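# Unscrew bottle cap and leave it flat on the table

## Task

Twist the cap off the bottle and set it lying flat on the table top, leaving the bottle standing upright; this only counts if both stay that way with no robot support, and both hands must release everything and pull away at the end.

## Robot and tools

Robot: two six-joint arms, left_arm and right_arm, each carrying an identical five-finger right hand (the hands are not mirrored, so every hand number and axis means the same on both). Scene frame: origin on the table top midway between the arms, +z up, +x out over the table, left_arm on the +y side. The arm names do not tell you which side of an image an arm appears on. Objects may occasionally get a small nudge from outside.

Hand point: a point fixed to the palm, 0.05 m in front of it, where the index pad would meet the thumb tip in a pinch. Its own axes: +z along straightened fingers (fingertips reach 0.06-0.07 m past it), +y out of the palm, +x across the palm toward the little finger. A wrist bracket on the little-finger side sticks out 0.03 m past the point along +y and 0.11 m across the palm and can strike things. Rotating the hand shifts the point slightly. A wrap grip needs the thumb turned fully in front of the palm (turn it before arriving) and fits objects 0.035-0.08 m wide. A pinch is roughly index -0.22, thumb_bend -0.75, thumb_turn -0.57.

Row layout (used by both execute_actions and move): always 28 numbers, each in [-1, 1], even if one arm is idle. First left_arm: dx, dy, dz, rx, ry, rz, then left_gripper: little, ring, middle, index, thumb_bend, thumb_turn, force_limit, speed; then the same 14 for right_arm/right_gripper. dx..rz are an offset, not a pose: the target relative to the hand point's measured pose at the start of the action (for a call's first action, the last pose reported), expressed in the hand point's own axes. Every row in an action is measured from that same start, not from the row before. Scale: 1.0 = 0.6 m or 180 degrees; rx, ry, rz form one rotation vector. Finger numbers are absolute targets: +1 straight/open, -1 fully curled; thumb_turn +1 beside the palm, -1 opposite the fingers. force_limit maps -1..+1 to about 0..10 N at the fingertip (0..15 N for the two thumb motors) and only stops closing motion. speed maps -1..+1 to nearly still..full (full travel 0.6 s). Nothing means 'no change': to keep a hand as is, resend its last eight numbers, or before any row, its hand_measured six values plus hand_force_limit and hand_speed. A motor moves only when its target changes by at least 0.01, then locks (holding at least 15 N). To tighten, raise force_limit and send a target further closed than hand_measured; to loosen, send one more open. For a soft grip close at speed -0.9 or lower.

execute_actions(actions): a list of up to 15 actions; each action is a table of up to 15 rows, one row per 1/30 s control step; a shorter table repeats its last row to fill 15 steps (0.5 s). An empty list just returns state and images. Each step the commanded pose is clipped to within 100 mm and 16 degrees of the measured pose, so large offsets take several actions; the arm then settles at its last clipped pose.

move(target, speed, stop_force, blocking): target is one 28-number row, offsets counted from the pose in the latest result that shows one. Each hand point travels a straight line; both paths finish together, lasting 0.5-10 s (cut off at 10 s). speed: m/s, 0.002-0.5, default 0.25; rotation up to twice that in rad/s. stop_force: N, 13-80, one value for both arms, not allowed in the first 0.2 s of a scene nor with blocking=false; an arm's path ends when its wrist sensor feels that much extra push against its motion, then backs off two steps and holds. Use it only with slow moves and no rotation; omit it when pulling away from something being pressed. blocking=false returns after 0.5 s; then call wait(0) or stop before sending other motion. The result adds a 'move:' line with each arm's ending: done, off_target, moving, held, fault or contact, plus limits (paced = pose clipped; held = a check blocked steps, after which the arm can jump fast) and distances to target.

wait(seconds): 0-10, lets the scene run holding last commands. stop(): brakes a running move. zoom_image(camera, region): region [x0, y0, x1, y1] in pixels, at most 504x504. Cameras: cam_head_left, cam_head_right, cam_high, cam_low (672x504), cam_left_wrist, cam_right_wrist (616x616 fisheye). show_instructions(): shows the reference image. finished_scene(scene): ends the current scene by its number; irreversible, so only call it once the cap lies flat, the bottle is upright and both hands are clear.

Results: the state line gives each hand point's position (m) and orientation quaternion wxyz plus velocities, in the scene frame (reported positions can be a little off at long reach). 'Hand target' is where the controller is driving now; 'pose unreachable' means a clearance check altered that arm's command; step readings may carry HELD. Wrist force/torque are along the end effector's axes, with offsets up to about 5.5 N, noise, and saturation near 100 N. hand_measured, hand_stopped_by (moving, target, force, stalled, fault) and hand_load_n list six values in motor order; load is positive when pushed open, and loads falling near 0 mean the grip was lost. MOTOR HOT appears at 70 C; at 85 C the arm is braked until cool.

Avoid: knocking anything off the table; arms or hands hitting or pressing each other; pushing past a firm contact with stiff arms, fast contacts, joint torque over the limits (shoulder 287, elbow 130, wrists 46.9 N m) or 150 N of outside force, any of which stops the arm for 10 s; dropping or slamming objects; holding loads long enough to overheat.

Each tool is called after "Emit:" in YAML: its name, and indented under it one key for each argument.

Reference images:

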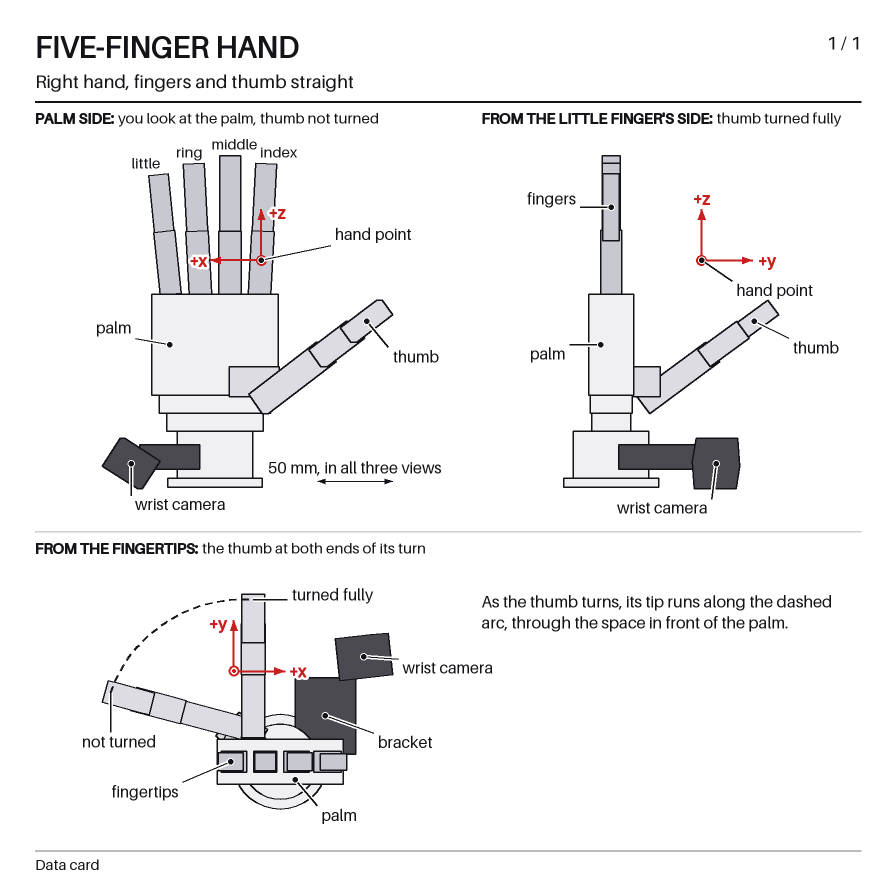

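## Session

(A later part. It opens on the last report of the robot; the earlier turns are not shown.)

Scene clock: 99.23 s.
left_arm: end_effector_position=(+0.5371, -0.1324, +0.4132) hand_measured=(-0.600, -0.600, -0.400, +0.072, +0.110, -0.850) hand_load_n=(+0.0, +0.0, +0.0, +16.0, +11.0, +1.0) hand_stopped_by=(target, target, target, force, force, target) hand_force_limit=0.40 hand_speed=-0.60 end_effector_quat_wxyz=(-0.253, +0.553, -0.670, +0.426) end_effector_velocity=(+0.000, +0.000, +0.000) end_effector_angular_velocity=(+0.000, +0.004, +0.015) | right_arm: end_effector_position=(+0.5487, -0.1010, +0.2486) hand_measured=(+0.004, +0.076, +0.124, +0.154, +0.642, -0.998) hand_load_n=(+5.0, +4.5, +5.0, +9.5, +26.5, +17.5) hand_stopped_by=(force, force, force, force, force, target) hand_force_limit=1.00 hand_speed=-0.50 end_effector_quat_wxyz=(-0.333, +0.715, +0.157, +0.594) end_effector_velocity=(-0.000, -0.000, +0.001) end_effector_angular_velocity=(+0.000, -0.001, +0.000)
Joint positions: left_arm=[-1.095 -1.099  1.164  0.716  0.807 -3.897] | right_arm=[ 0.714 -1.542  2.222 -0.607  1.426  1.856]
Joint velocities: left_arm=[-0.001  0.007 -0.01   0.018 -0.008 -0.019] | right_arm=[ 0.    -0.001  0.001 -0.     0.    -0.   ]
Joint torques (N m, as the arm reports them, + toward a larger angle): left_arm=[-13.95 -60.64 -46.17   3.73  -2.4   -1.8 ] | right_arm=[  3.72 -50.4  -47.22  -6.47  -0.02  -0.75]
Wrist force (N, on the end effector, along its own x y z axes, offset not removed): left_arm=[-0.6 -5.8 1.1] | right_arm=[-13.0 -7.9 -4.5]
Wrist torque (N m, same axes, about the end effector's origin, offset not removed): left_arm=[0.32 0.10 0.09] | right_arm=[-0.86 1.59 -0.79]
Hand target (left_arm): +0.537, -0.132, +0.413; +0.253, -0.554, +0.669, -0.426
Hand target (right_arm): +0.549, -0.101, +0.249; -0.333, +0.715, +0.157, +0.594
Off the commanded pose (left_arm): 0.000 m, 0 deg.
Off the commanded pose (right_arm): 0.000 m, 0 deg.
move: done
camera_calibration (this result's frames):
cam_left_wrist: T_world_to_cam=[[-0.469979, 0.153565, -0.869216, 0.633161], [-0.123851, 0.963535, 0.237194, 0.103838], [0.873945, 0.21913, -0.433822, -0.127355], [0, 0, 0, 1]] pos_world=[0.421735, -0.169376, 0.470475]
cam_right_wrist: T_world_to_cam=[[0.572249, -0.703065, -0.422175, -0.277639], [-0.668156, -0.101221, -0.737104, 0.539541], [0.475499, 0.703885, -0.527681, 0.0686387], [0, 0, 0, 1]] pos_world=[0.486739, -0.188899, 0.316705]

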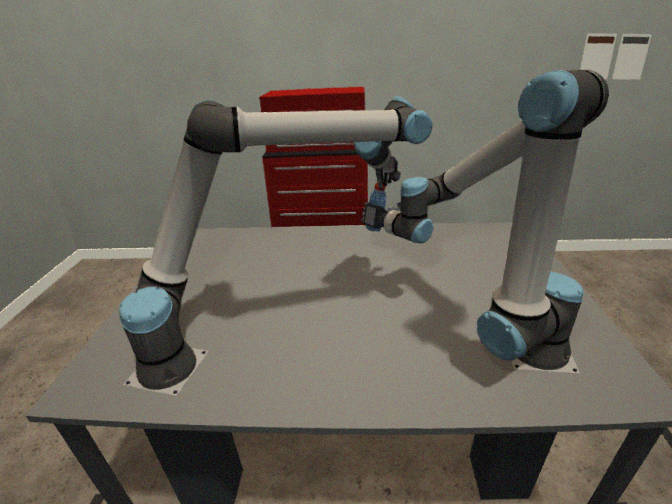

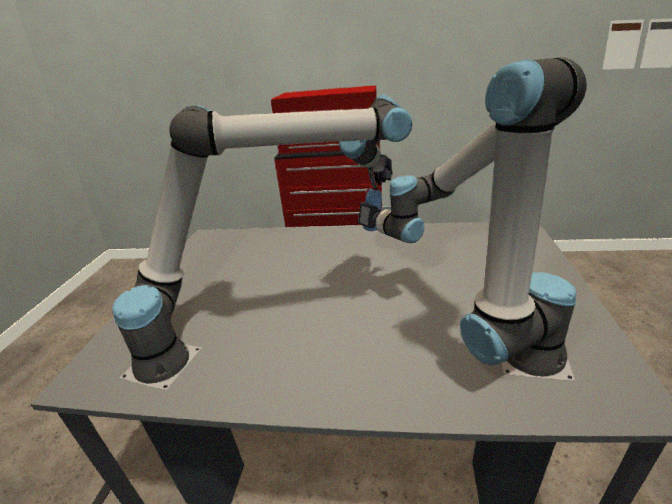

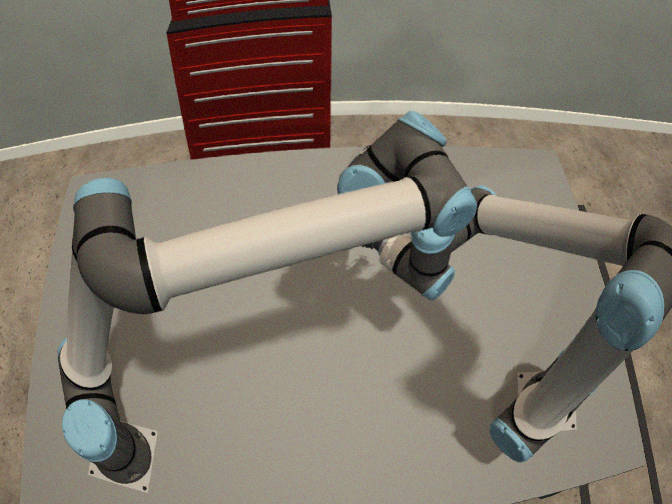

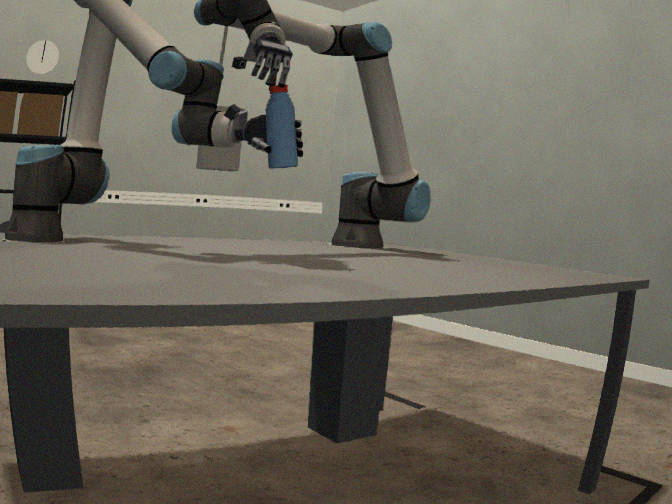

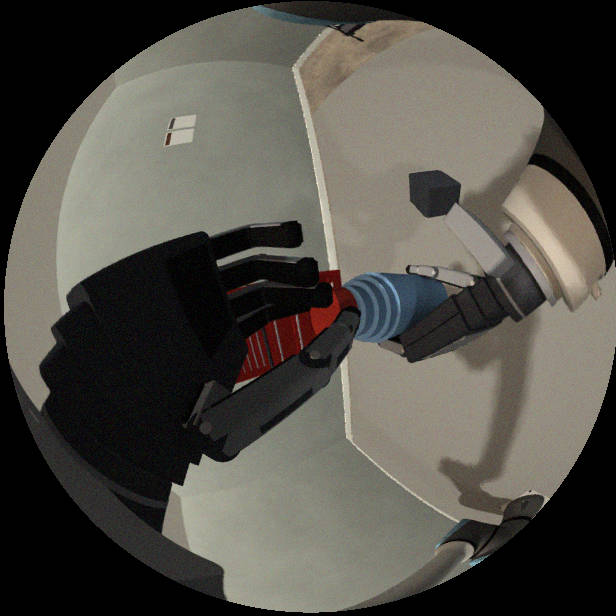

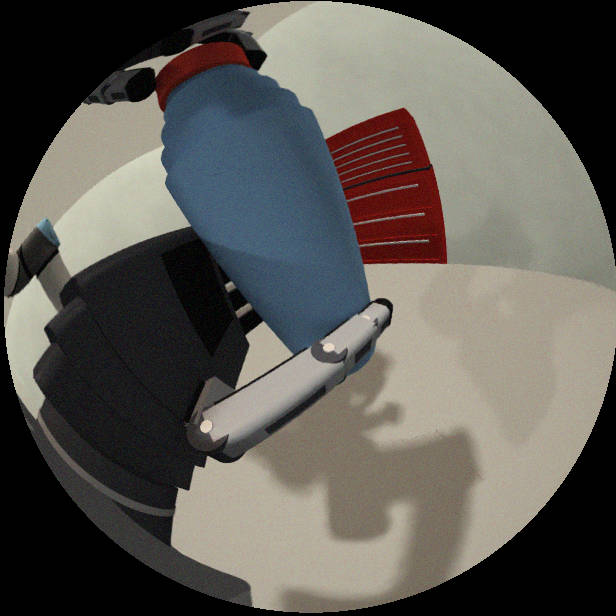

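Emit:
move:
  target: [0,0,0,0,0,0,-0.6,-0.6,-0.6,0.4,0.3,-0.85,0.4,0.2,0,0,0,0,0,0,-0.95,-0.95,-0.95,-0.95,-0.95,-1,1,-0.5]

Emit:
move:
  target: [-0.0006,0.0043,0.0026,-0.071,0.472,0.284,-0.6,-0.6,-0.6,0.4,0.3,-0.85,0.4,0.2,0,0,0,0,0,0,-0.95,-0.95,-0.95,-0.95,-0.95,-1,1,-0.5]
  speed: 0.4

Emit:
move:
  target: [0,0,0,0,0,0,-0.6,-0.6,-0.6,-0.4,-0.6,-0.85,0.4,-0.6,0,0,0,0,0,0,-0.95,-0.95,-0.95,-0.95,-0.95,-1,1,-0.5]

Emit:
move:
  target: [0,0,0,0.071,-0.472,-0.284,-0.6,-0.6,-0.6,-0.4,-0.6,-0.85,0.4,-0.6,0,0,0,0,0,0,-0.95,-0.95,-0.95,-0.95,-0.95,-1,1,-0.5]
  speed: 0.3

Emit:
move:
  target: [0,0,0,0,0,0,-0.6,-0.6,-0.6,0.4,0.3,-0.85,0.4,0.2,0,0,0,0,0,0,-0.95,-0.95,-0.95,-0.95,-0.95,-1,1,-0.5]

Emit:
move:
  target: [0,0,0,-0.071,0.472,0.284,-0.6,-0.6,-0.6,0.4,0.3,-0.85,0.4,0.2,0,0,0,0,0,0,-0.95,-0.95,-0.95,-0.95,-0.95,-1,1,-0.5]
  speed: 0.4

Emit:
move:
  target: [0,0,0,0,0,0,-0.6,-0.6,-0.6,-0.4,-0.6,-0.85,0.4,-0.6,0,0,0,0,0,0,-0.95,-0.95,-0.95,-0.95,-0.95,-1,1,-0.5]

Emit:
move:
  target: [0,0,0,0.071,-0.472,-0.284,-0.6,-0.6,-0.6,-0.4,-0.6,-0.85,0.4,-0.6,0,0,0,0,0,0,-0.95,-0.95,-0.95,-0.95,-0.95,-1,1,-0.5]
  speed: 0.3

Emit:
zoom_image:
  camera: "cam_low"
  region: [220,20,380,140]

Scene clock: 100.63 s.
left_arm: end_effector_position=(+0.5370, -0.1325, +0.4132) hand_measured=(-0.600, -0.600, -0.600, +0.400, +0.300, -0.850) hand_load_n=(+0.0, +0.0, +0.0, +0.0, +0.0, +0.0) hand_stopped_by=(target, target, target, target, target, target) hand_force_limit=0.40 hand_speed=0.20 end_effector_quat_wxyz=(-0.253, +0.553, -0.670, +0.426) end_effector_velocity=(+0.000, -0.000, -0.000) end_effector_angular_velocity=(-0.001, -0.000, -0.001) | right_arm: end_effector_position=(+0.5488, -0.1010, +0.2487) hand_measured=(+0.004, +0.076, +0.124, +0.154, +0.642, -0.998) hand_load_n=(+8.0, +6.0, +5.0, +8.5, +26.5, +14.0) hand_stopped_by=(force, force, force, force, force, target) hand_force_limit=1.00 hand_speed=-0.50 end_effector_quat_wxyz=(-0.333, +0.715, +0.157, +0.594) end_effector_velocity=(+0.000, +0.000, +0.001) end_effector_angular_velocity=(+0.001, -0.002, -0.000)
Joint positions: left_arm=[-1.095 -1.099  1.164  0.716  0.807 -3.897] | right_arm=[ 0.714 -1.542  2.222 -0.607  1.426  1.856]
Joint velocities: left_arm=[ 0.    -0.     0.001 -0.003  0.001  0.001] | right_arm=[ 0.    -0.001 -0.001 -0.001  0.     0.   ]
Joint torques (N m, as the arm reports them, + toward a larger angle): left_arm=[ 10.82 -80.95 -31.3    0.01   1.27   1.56] | right_arm=[  2.01 -40.44 -46.78   0.52   0.31  -0.75]
Wrist force (N, on the end effector, along its own x y z axes, offset not removed): left_arm=[-0.4 -1.4 -3.1] | right_arm=[-4.6 -3.5 -0.8]
Wrist torque (N m, same axes, about the end effector's origin, offset not removed): left_arm=[-0.16 0.17 0.07] | right_arm=[-0.46 0.84 -0.37]
Hand target (left_arm): +0.537, -0.132, +0.413; +0.253, -0.553, +0.670, -0.426
Hand target (right_arm): +0.549, -0.101, +0.249; -0.333, +0.715, +0.157, +0.594
Off the commanded pose (left_arm): 0.000 m, 0 deg.
Off the commanded pose (right_arm): 0.000 m, 0 deg.
move: done
camera_calibration (this result's frames):
cam_left_wrist: T_world_to_cam=[[-0.470003, 0.153602, -0.869197, 0.633138], [-0.123822, 0.963531, 0.237227, 0.103868], [0.873937, 0.219123, -0.433843, -0.127253], [0, 0, 0, 1]] pos_world=[0.421648, -0.169447, 0.470474]
cam_right_wrist: T_world_to_cam=[[0.572293, -0.703036, -0.422163, -0.277647], [-0.668079, -0.101171, -0.73718, 0.539567], [0.475554, 0.703922, -0.527582, 0.0685963], [0, 0, 0, 1]] pos_world=[0.486747, -0.188894, 0.316736]

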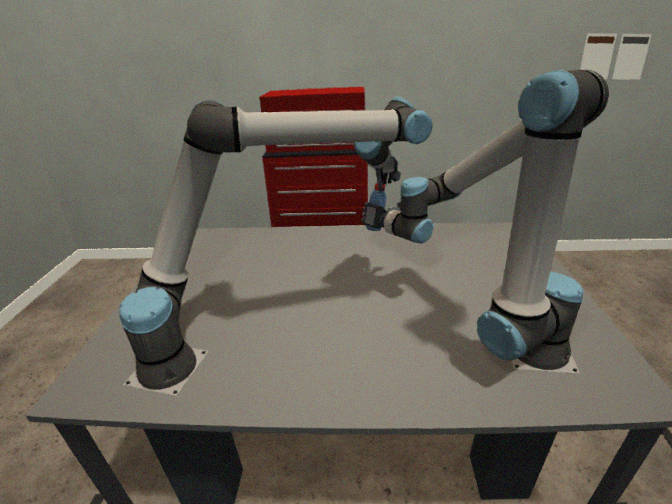

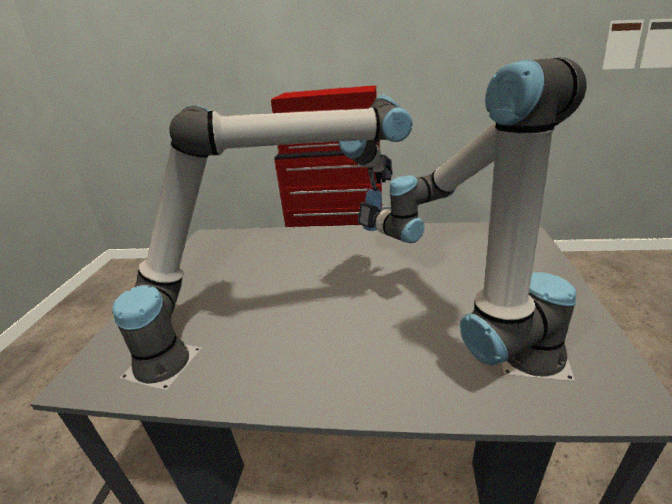

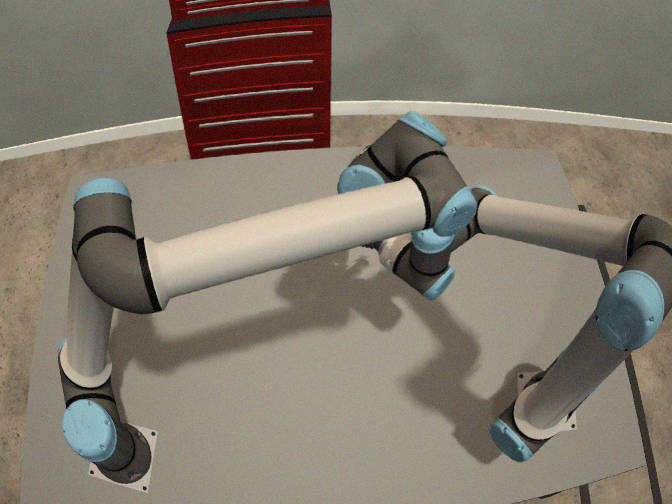

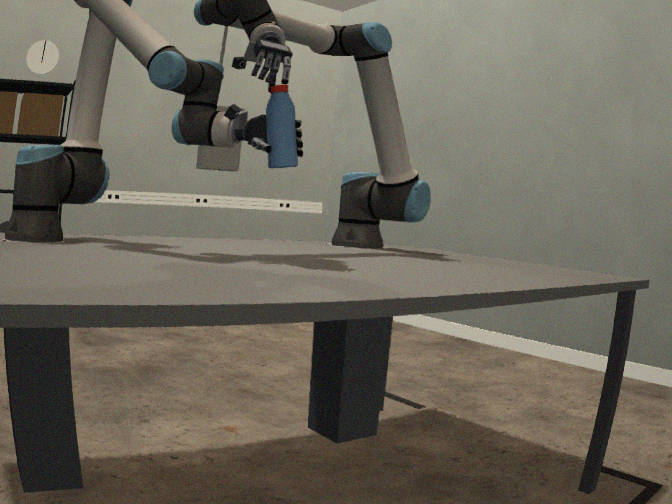

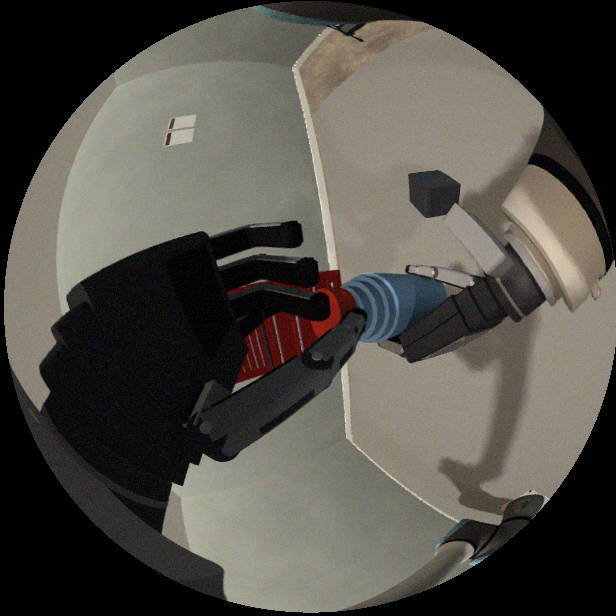

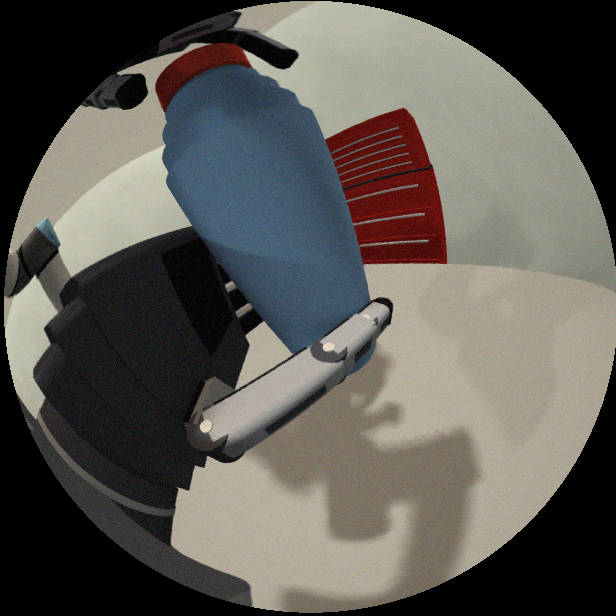

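Scene clock: 103.60 s.
left_arm: end_effector_position=(+0.5369, -0.1325, +0.4101) hand_measured=(-0.600, -0.600, -0.600, +0.400, +0.300, -0.850) hand_load_n=(+0.0, +0.0, +0.0, +0.0, +0.0, +0.0) hand_stopped_by=(target, target, target, target, target, target) hand_force_limit=0.40 hand_speed=0.20 end_effector_quat_wxyz=(-0.160, +0.159, +0.854, -0.469) end_effector_velocity=(+0.000, +0.000, +0.001) end_effector_angular_velocity=(+0.006, -0.003, -0.013) | right_arm: end_effector_position=(+0.5488, -0.1010, +0.2487) hand_measured=(+0.004, +0.076, +0.124, +0.154, +0.642, -0.998) hand_load_n=(+8.0, +6.0, +5.0, +8.5, +26.5, +14.0) hand_stopped_by=(force, force, force, force, force, target) hand_force_limit=1.00 hand_speed=-0.50 end_effector_quat_wxyz=(-0.333, +0.715, +0.157, +0.594) end_effector_velocity=(+0.000, +0.000, +0.000) end_effector_angular_velocity=(+0.000, -0.001, -0.000)
Joint positions: left_arm=[-0.714 -0.928  0.939  0.995  2.496 -2.388] | right_arm=[ 0.714 -1.542  2.222 -0.607  1.426  1.856]
Joint velocities: left_arm=[ 0.001  0.009 -0.015  0.029  0.003  0.025] | right_arm=[ 0. -0. -0. -0.  0. -0.]
Joint torques (N m, as the arm reports them, + toward a larger angle): left_arm=[ 12.12 -74.4  -49.14   4.38   4.19   1.41] | right_arm=[  2.8  -41.63 -46.65   1.42  -0.03  -0.79]
Wrist force (N, on the end effector, along its own x y z axes, offset not removed): left_arm=[-2.6 -1.7 -2.8] | right_arm=[-3.9 0.6 -1.7]
Wrist torque (N m, same axes, about the end effector's origin, offset not removed): left_arm=[-0.30 0.50 -0.25] | right_arm=[0.31 0.64 -0.12]
Hand target (left_arm): +0.537, -0.133, +0.410; -0.161, +0.159, +0.854, -0.468
Hand target (right_arm): +0.549, -0.101, +0.249; -0.333, +0.715, +0.157, +0.594
Off the commanded pose (left_arm): 0.000 m, 0 deg.
Off the commanded pose (right_arm): 0.000 m, 0 deg.
move: done
camera_calibration (this result's frames):
cam_left_wrist: T_world_to_cam=[[0.237178, 0.433507, -0.869378, 0.287873], [0.969044, -0.0424156, 0.243218, -0.617913], [0.0685617, -0.900151, -0.430147, 0.154075], [0, 0, 0, 1]] pos_world=[0.519944, -0.0123135, 0.466833]
cam_right_wrist: T_world_to_cam=[[0.572293, -0.703035, -0.422163, -0.277647], [-0.668079, -0.10117, -0.737181, 0.539567], [0.475554, 0.703922, -0.527582, 0.0685963], [0, 0, 0, 1]] pos_world=[0.486747, -0.188894, 0.316736]

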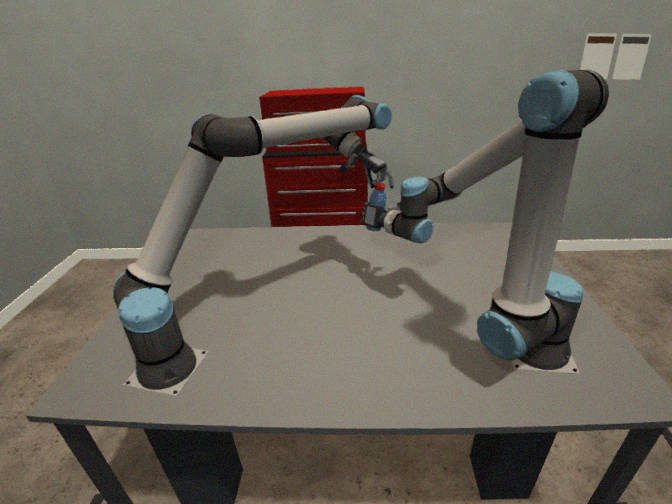

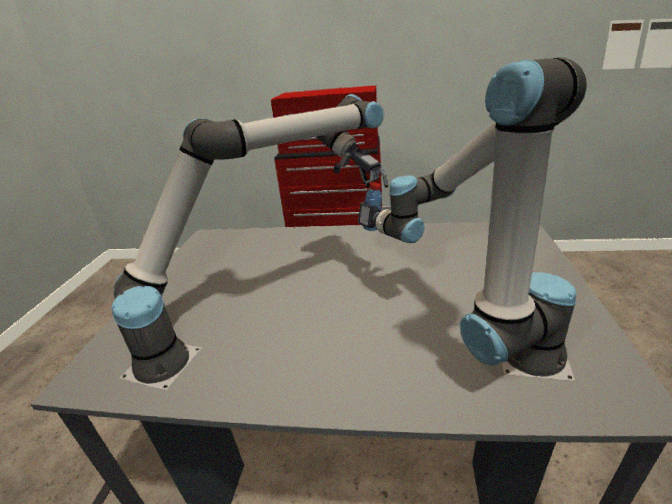

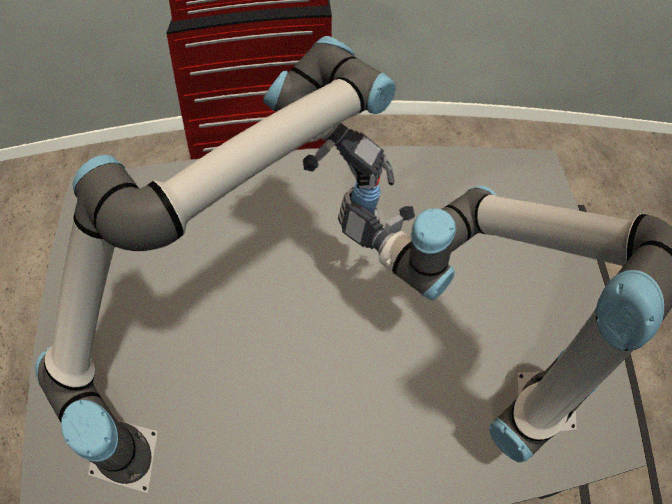

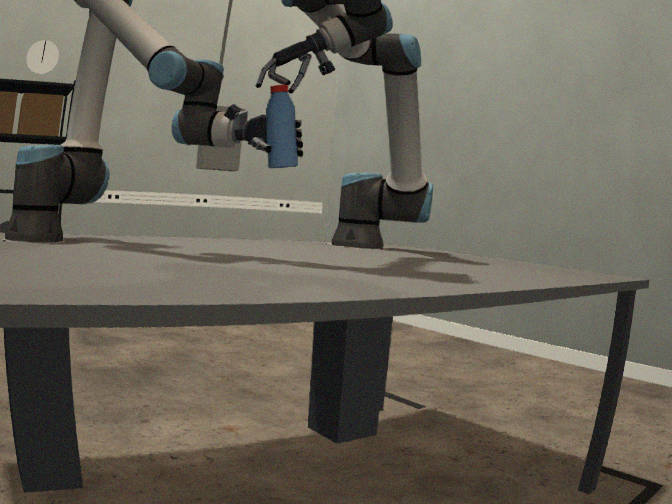

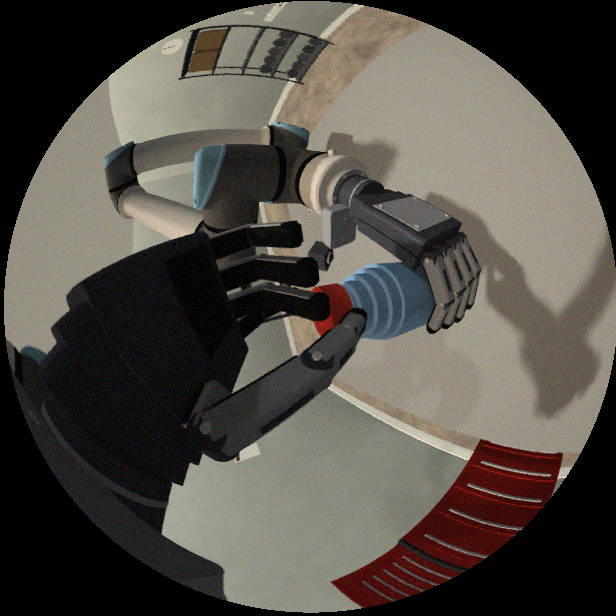

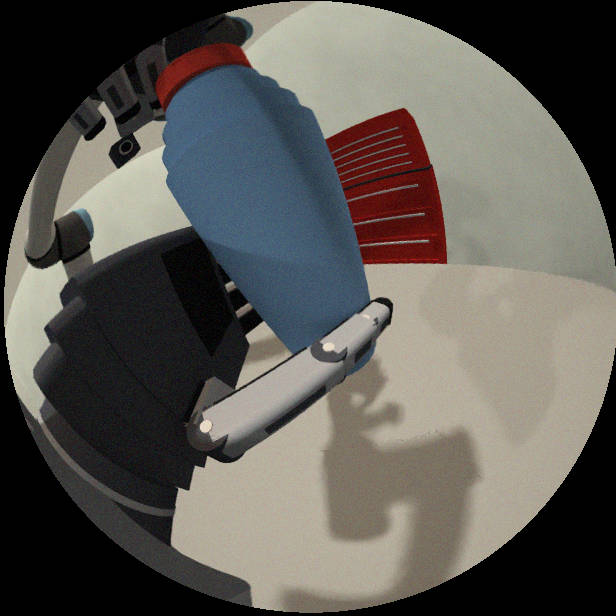

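Scene clock: 104.37 s.
left_arm: end_effector_position=(+0.5369, -0.1325, +0.4101) hand_measured=(-0.600, -0.600, -0.600, +0.094, +0.124, -0.850) hand_load_n=(+0.0, +0.0, +0.0, +9.0, +11.0, -1.0) hand_stopped_by=(target, target, target, force, force, target) hand_force_limit=0.40 hand_speed=-0.60 end_effector_quat_wxyz=(-0.161, +0.159, +0.854, -0.469) end_effector_velocity=(+0.000, -0.000, +0.001) end_effector_angular_velocity=(-0.002, -0.002, +0.000) | right_arm: end_effector_position=(+0.5488, -0.1010, +0.2487) hand_measured=(+0.002, +0.076, +0.124, +0.154, +0.642, -0.998) hand_load_n=(+5.5, +4.5, +5.5, +10.5, +25.5, +14.5) hand_stopped_by=(force, force, force, force, force, target) hand_force_limit=1.00 hand_speed=-0.50 end_effector_quat_wxyz=(-0.333, +0.715, +0.157, +0.594) end_effector_velocity=(-0.001, -0.000, -0.002) end_effector_angular_velocity=(-0.002, +0.003, +0.000)
Joint positions: left_arm=[-0.714 -0.928  0.939  0.995  2.496 -2.388] | right_arm=[ 0.714 -1.542  2.222 -0.607  1.426  1.856]
Joint velocities: left_arm=[-0.    -0.001 -0.001 -0.001 -0.    -0.   ] | right_arm=[ 0.     0.001  0.001  0.002 -0.     0.   ]
Joint torques (N m, as the arm reports them, + toward a larger angle): left_arm=[  3.45 -91.17 -30.56   0.32  -0.86  -2.08] | right_arm=[  3.86 -41.67 -46.48   1.22   0.11  -0.71]
Wrist force (N, on the end effector, along its own x y z axes, offset not removed): left_arm=[-0.3 -1.0 -4.3] | right_arm=[5.3 -3.9 0.1]
Wrist torque (N m, same axes, about the end effector's origin, offset not removed): left_arm=[-0.38 0.15 -0.04] | right_arm=[-1.02 -0.44 0.34]
Hand target (left_arm): +0.537, -0.133, +0.410; -0.160, +0.159, +0.854, -0.469
Hand target (right_arm): +0.549, -0.101, +0.249; -0.333, +0.715, +0.157, +0.594
Off the commanded pose (left_arm): 0.000 m, 0 deg.
Off the commanded pose (right_arm): 0.000 m, 0 deg.
move: done
camera_calibration (this result's frames):
cam_left_wrist: T_world_to_cam=[[0.237156, 0.43347, -0.869403, 0.287897], [0.969051, -0.042412, 0.243192, -0.617918], [0.0685431, -0.90017, -0.430112, 0.154083], [0, 0, 0, 1]] pos_world=[0.519956, -0.0123011, 0.466843]
cam_right_wrist: T_world_to_cam=[[0.572293, -0.703036, -0.422163, -0.277647], [-0.668079, -0.101171, -0.73718, 0.539567], [0.475554, 0.703921, -0.527583, 0.0685963], [0, 0, 0, 1]] pos_world=[0.486747, -0.188894, 0.316736]

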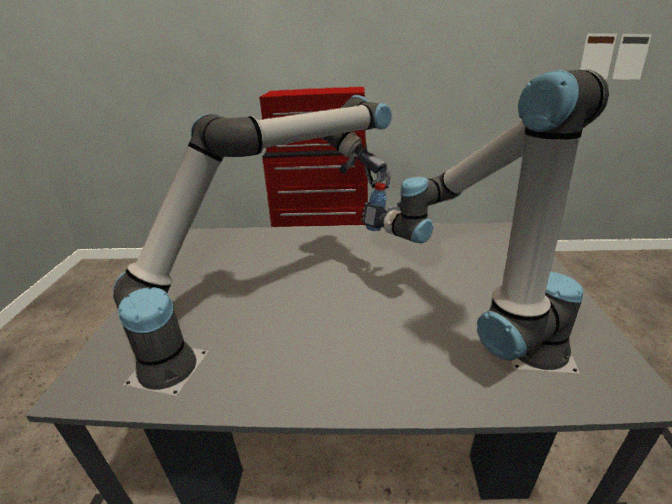

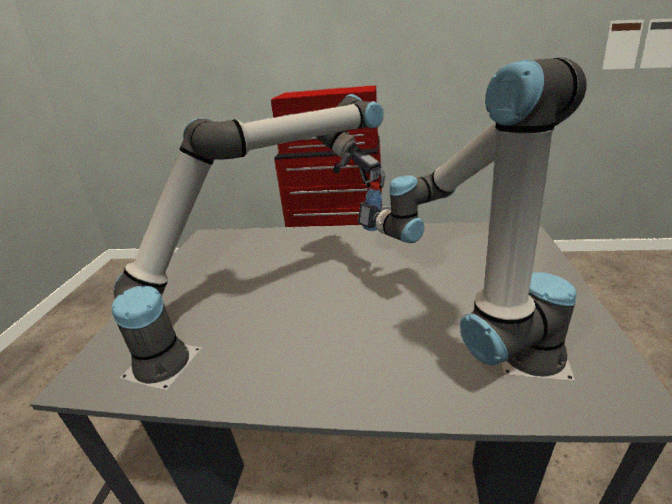

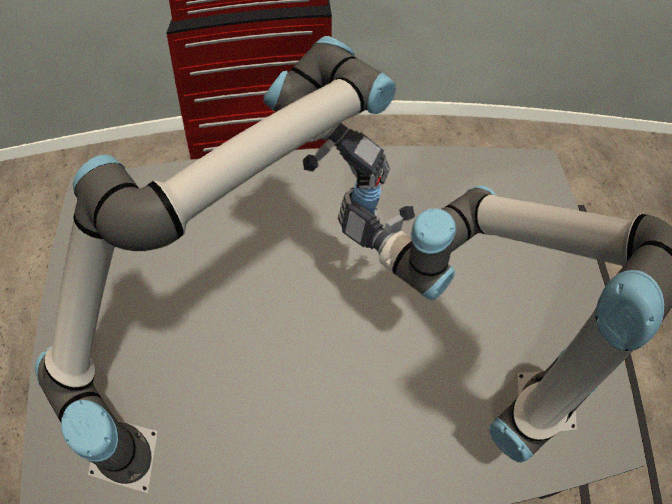

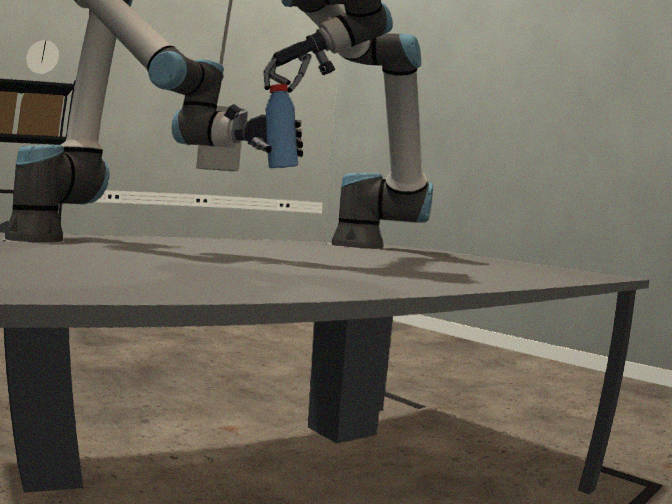

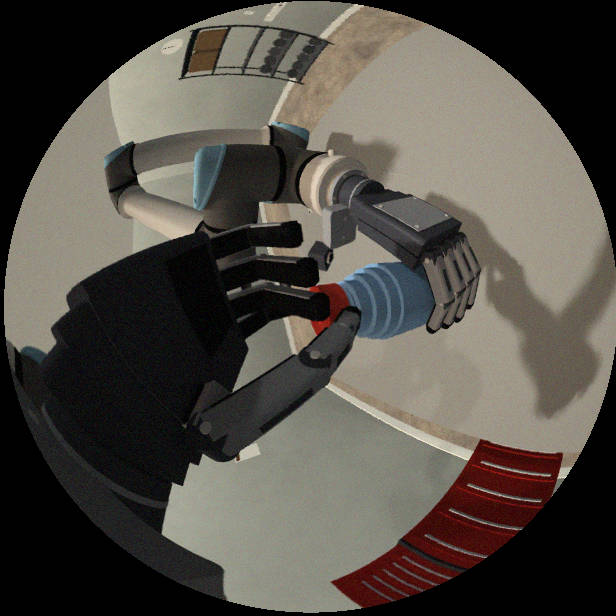

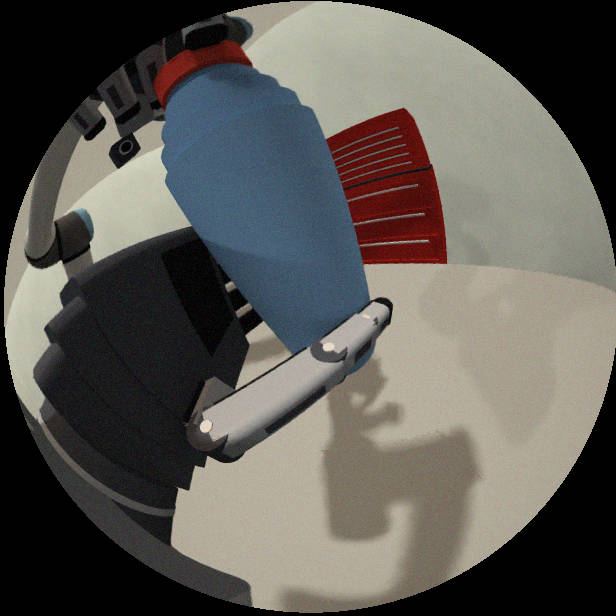

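Scene clock: 107.90 s.
left_arm: end_effector_position=(+0.5370, -0.1325, +0.4103) hand_measured=(-0.600, -0.600, -0.600, +0.094, +0.124, -0.850) hand_load_n=(+0.0, +0.0, +0.0, +9.0, +7.0, +2.0) hand_stopped_by=(target, target, target, force, force, target) hand_force_limit=0.40 hand_speed=-0.60 end_effector_quat_wxyz=(-0.253, +0.553, -0.670, +0.427) end_effector_velocity=(-0.000, +0.000, -0.001) end_effector_angular_velocity=(+0.005, +0.005, +0.014) | right_arm: end_effector_position=(+0.5488, -0.1010, +0.2487) hand_measured=(+0.002, +0.076, +0.124, +0.154, +0.642, -0.998) hand_load_n=(+3.5, +4.0, +5.5, +11.0, +25.5, +16.0) hand_stopped_by=(force, force, force, force, force, target) hand_force_limit=1.00 hand_speed=-0.50 end_effector_quat_wxyz=(-0.333, +0.715, +0.157, +0.594) end_effector_velocity=(+0.001, -0.000, -0.000) end_effector_angular_velocity=(-0.000, +0.000, -0.001)
Joint positions: left_arm=[-1.095 -1.099  1.169  0.71   0.807 -3.897] | right_arm=[ 0.714 -1.542  2.222 -0.607  1.426  1.856]
Joint velocities: left_arm=[-0.002  0.008 -0.01   0.02  -0.009 -0.019] | right_arm=[-0.     0.001 -0.    -0.     0.     0.   ]
Joint torques (N m, as the arm reports them, + toward a larger angle): left_arm=[-13.06 -62.01 -47.93   3.3   -2.17  -2.4 ] | right_arm=[  1.13 -40.34 -46.59   0.77   0.1   -1.09]
Wrist force (N, on the end effector, along its own x y z axes, offset not removed): left_arm=[-4.6 -3.1 -5.4] | right_arm=[-4.1 1.4 -4.9]
Wrist torque (N m, same axes, about the end effector's origin, offset not removed): left_arm=[0.41 0.56 -0.01] | right_arm=[0.17 0.66 0.43]
Hand target (left_arm): +0.537, -0.132, +0.410; +0.253, -0.554, +0.669, -0.426
Hand target (right_arm): +0.549, -0.101, +0.249; -0.333, +0.715, +0.157, +0.594
Off the commanded pose (left_arm): 0.000 m, 0 deg.
Off the commanded pose (right_arm): 0.000 m, 0 deg.
move: done
camera_calibration (this result's frames):
cam_left_wrist: T_world_to_cam=[[-0.469587, 0.152429, -0.869629, 0.630396], [-0.123879, 0.963864, 0.23584, 0.105244], [0.874152, 0.218476, -0.433735, -0.128743], [0, 0, 0, 1]] pos_world=[0.421604, -0.169404, 0.467549]
cam_right_wrist: T_world_to_cam=[[0.572292, -0.703036, -0.422163, -0.277646], [-0.668081, -0.101172, -0.737178, 0.539566], [0.475552, 0.703921, -0.527585, 0.0685978], [0, 0, 0, 1]] pos_world=[0.486747, -0.188894, 0.316736]

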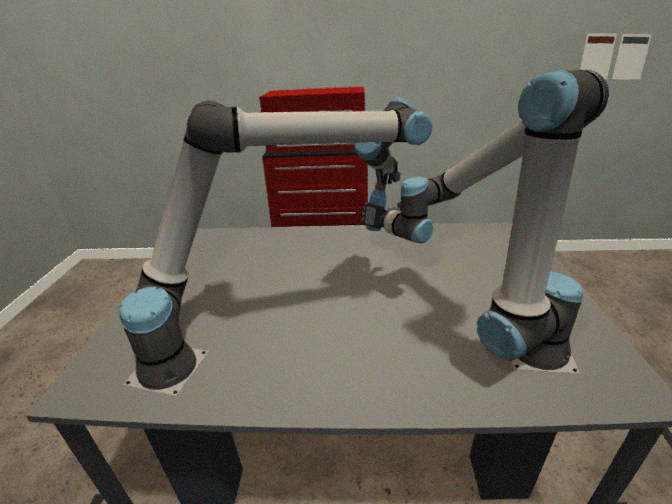

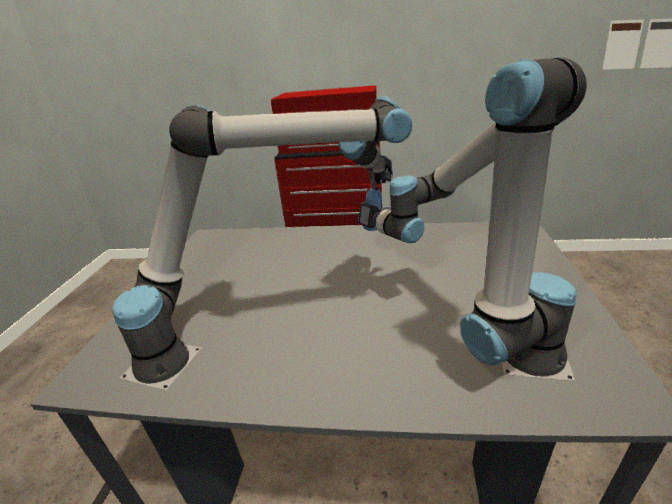

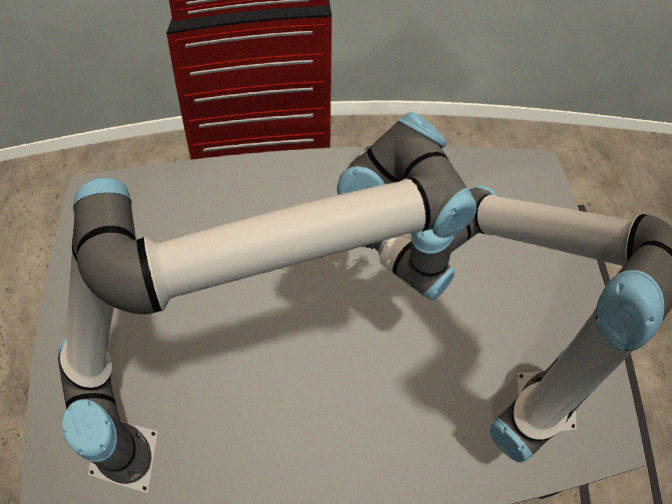

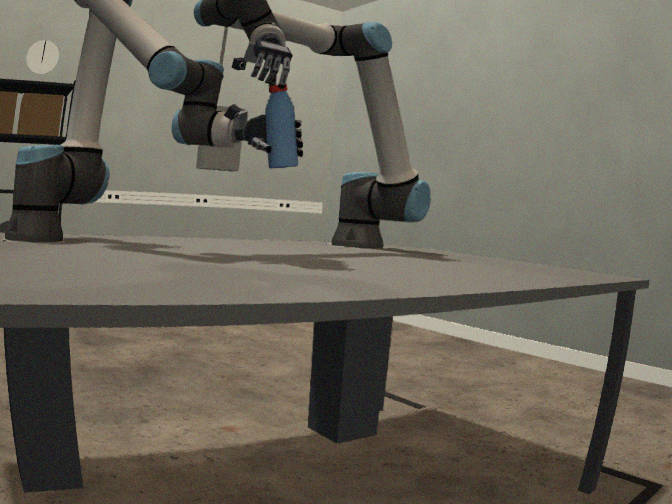

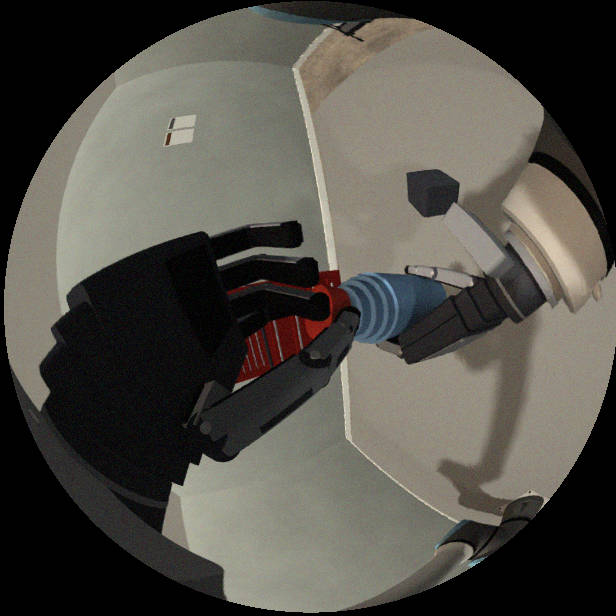

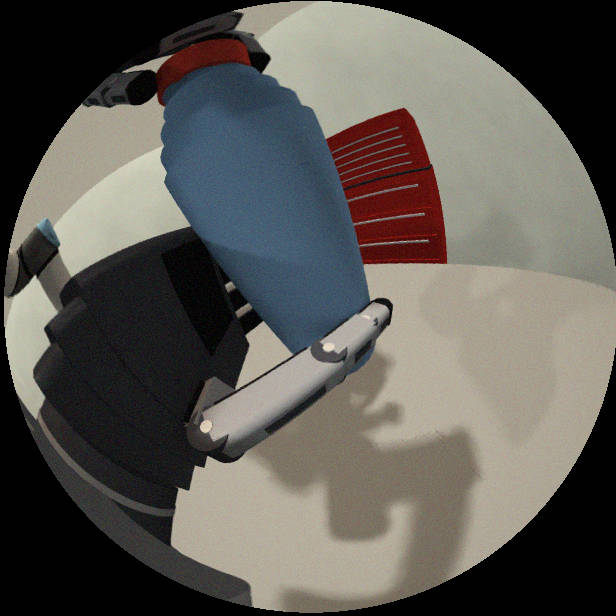

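Scene clock: 108.40 s.
left_arm: end_effector_position=(+0.5370, -0.1325, +0.4103) hand_measured=(-0.600, -0.600, -0.600, +0.400, +0.300, -0.850) hand_load_n=(+0.0, +0.0, +0.0, +0.0, +0.0, +0.0) hand_stopped_by=(target, target, target, target, target, target) hand_force_limit=0.40 hand_speed=0.20 end_effector_quat_wxyz=(-0.253, +0.553, -0.670, +0.427) end_effector_velocity=(+0.000, -0.000, -0.001) end_effector_angular_velocity=(+0.001, +0.001, -0.000) | right_arm: end_effector_position=(+0.5488, -0.1010, +0.2487) hand_measured=(+0.002, +0.076, +0.124, +0.154, +0.642, -0.998) hand_load_n=(+7.0, +5.5, +5.0, +9.5, +26.0, +12.0) hand_stopped_by=(force, force, force, force, force, target) hand_force_limit=1.00 hand_speed=-0.50 end_effector_quat_wxyz=(-0.333, +0.715, +0.157, +0.594) end_effector_velocity=(-0.000, -0.000, +0.001) end_effector_angular_velocity=(+0.001, -0.002, +0.000)
Joint positions: left_arm=[-1.095 -1.099  1.169  0.71   0.807 -3.897] | right_arm=[ 0.714 -1.542  2.222 -0.607  1.426  1.856]
Joint velocities: left_arm=[ 0.     0.001 -0.     0.     0.001  0.   ] | right_arm=[ 0.    -0.001  0.001 -0.002 -0.     0.   ]
Joint torques (N m, as the arm reports them, + toward a larger angle): left_arm=[ -4.45 -82.98 -31.68  -0.51   1.55   1.52] | right_arm=[  5.27 -38.16 -46.49   0.7    0.38  -0.86]
Wrist force (N, on the end effector, along its own x y z axes, offset not removed): left_arm=[0.2 -1.6 -3.1] | right_arm=[1.3 -0.7 -2.4]
Wrist torque (N m, same axes, about the end effector's origin, offset not removed): left_arm=[-0.21 0.11 0.01] | right_arm=[-0.24 0.09 0.51]
Hand target (left_arm): +0.537, -0.132, +0.410; +0.253, -0.553, +0.670, -0.427
Hand target (right_arm): +0.549, -0.101, +0.249; -0.333, +0.715, +0.157, +0.594
Off the commanded pose (left_arm): 0.000 m, 0 deg.
Off the commanded pose (right_arm): 0.000 m, 0 deg.
move: done
camera_calibration (this result's frames):
cam_left_wrist: T_world_to_cam=[[-0.469581, 0.152443, -0.869629, 0.630395], [-0.123884, 0.963859, 0.235856, 0.105266], [0.874155, 0.218486, -0.433725, -0.128718], [0, 0, 0, 1]] pos_world=[0.421581, -0.169438, 0.467554]
cam_right_wrist: T_world_to_cam=[[0.572292, -0.703036, -0.422163, -0.277646], [-0.668081, -0.101172, -0.737179, 0.539567], [0.475552, 0.703921, -0.527585, 0.0685976], [0, 0, 0, 1]] pos_world=[0.486747, -0.188894, 0.316736]

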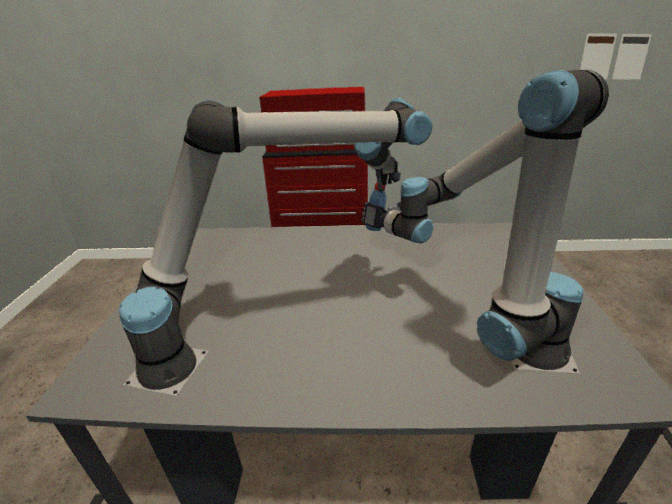

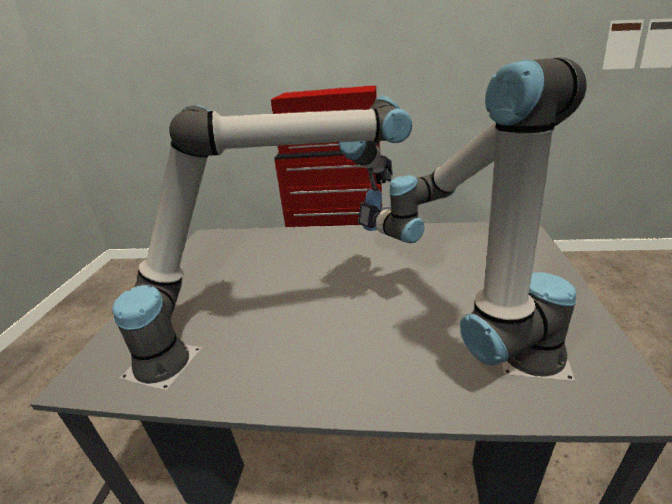

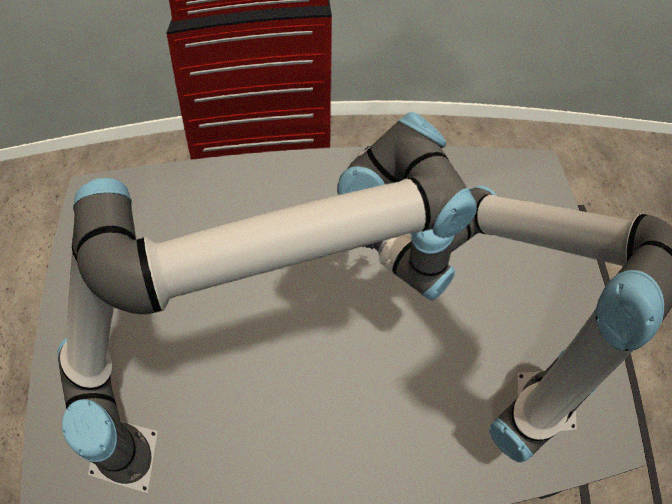

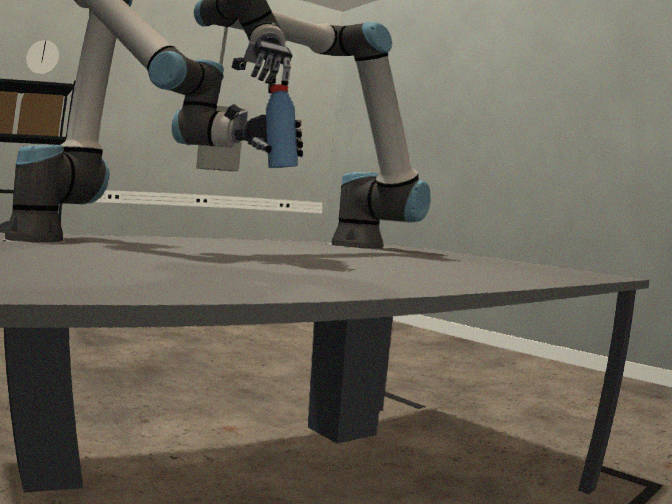

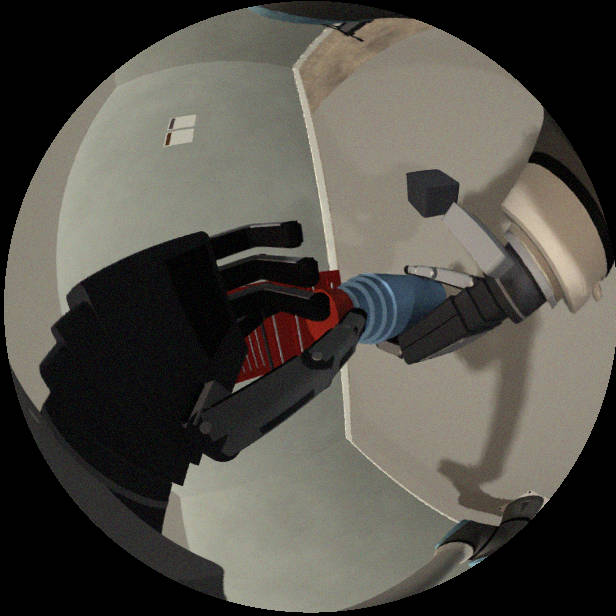

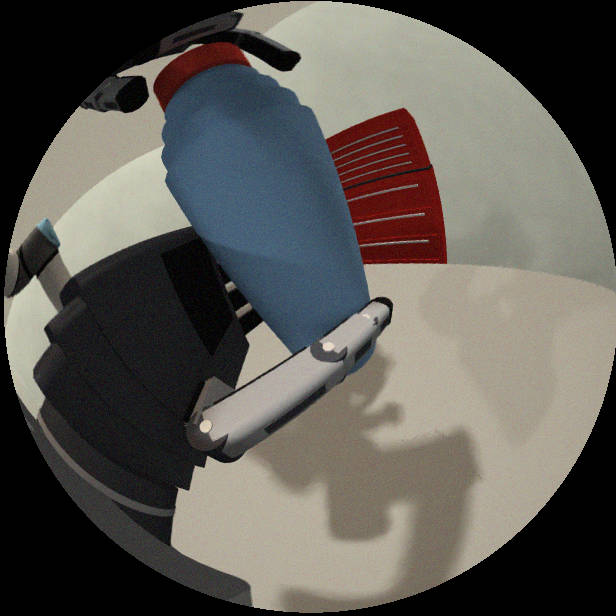

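Scene clock: 111.37 s.
left_arm: end_effector_position=(+0.5369, -0.1326, +0.4102) hand_measured=(-0.600, -0.600, -0.600, +0.400, +0.300, -0.850) hand_load_n=(+0.0, +0.0, +0.0, +0.0, +0.0, +0.0) hand_stopped_by=(target, target, target, target, target, target) hand_force_limit=0.40 hand_speed=0.20 end_effector_quat_wxyz=(-0.160, +0.159, +0.854, -0.470) end_effector_velocity=(+0.000, +0.001, -0.000) end_effector_angular_velocity=(+0.008, -0.001, -0.013) | right_arm: end_effector_position=(+0.5488, -0.1010, +0.2487) hand_measured=(+0.002, +0.076, +0.124, +0.154, +0.642, -0.998) hand_load_n=(+7.0, +5.5, +5.0, +9.5, +26.0, +12.0) hand_stopped_by=(force, force, force, force, force, target) hand_force_limit=1.00 hand_speed=-0.50 end_effector_quat_wxyz=(-0.333, +0.715, +0.157, +0.594) end_effector_velocity=(+0.000, +0.000, +0.001) end_effector_angular_velocity=(-0.000, +0.000, +0.000)
Joint positions: left_arm=[-0.714 -0.929  0.94   0.993  2.496 -2.388] | right_arm=[ 0.714 -1.542  2.222 -0.607  1.426  1.856]
Joint velocities: left_arm=[ 0.001  0.01  -0.015  0.03   0.003  0.025] | right_arm=[ 0.    -0.    -0.001  0.002 -0.    -0.   ]
Joint torques (N m, as the arm reports them, + toward a larger angle): left_arm=[ 11.25 -74.34 -49.01   4.32   3.21   1.32] | right_arm=[  1.65 -42.22 -46.69   0.65  -0.22  -1.21]
Wrist force (N, on the end effector, along its own x y z axes, offset not removed): left_arm=[-0.2 0.7 -3.6] | right_arm=[-1.3 -4.3 -1.4]
Wrist torque (N m, same axes, about the end effector's origin, offset not removed): left_arm=[0.21 0.12 0.13] | right_arm=[-0.89 0.36 -0.18]
Hand target (left_arm): +0.537, -0.133, +0.410; -0.161, +0.160, +0.854, -0.469
Hand target (right_arm): +0.549, -0.101, +0.249; -0.333, +0.715, +0.157, +0.594
Off the commanded pose (left_arm): 0.000 m, 0 deg.
Off the commanded pose (right_arm): 0.000 m, 0 deg.
move: done
camera_calibration (this result's frames):
cam_left_wrist: T_world_to_cam=[[0.237613, 0.432308, -0.869856, 0.287805], [0.968926, -0.042131, 0.243737, -0.618016], [0.0687217, -0.900741, -0.428886, 0.153416], [0, 0, 0, 1]] pos_world=[0.519882, -0.0122699, 0.46678]
cam_right_wrist: T_world_to_cam=[[0.572292, -0.703036, -0.422163, -0.277646], [-0.668081, -0.101172, -0.737179, 0.539567], [0.475552, 0.703921, -0.527585, 0.0685975], [0, 0, 0, 1]] pos_world=[0.486747, -0.188894, 0.316736]

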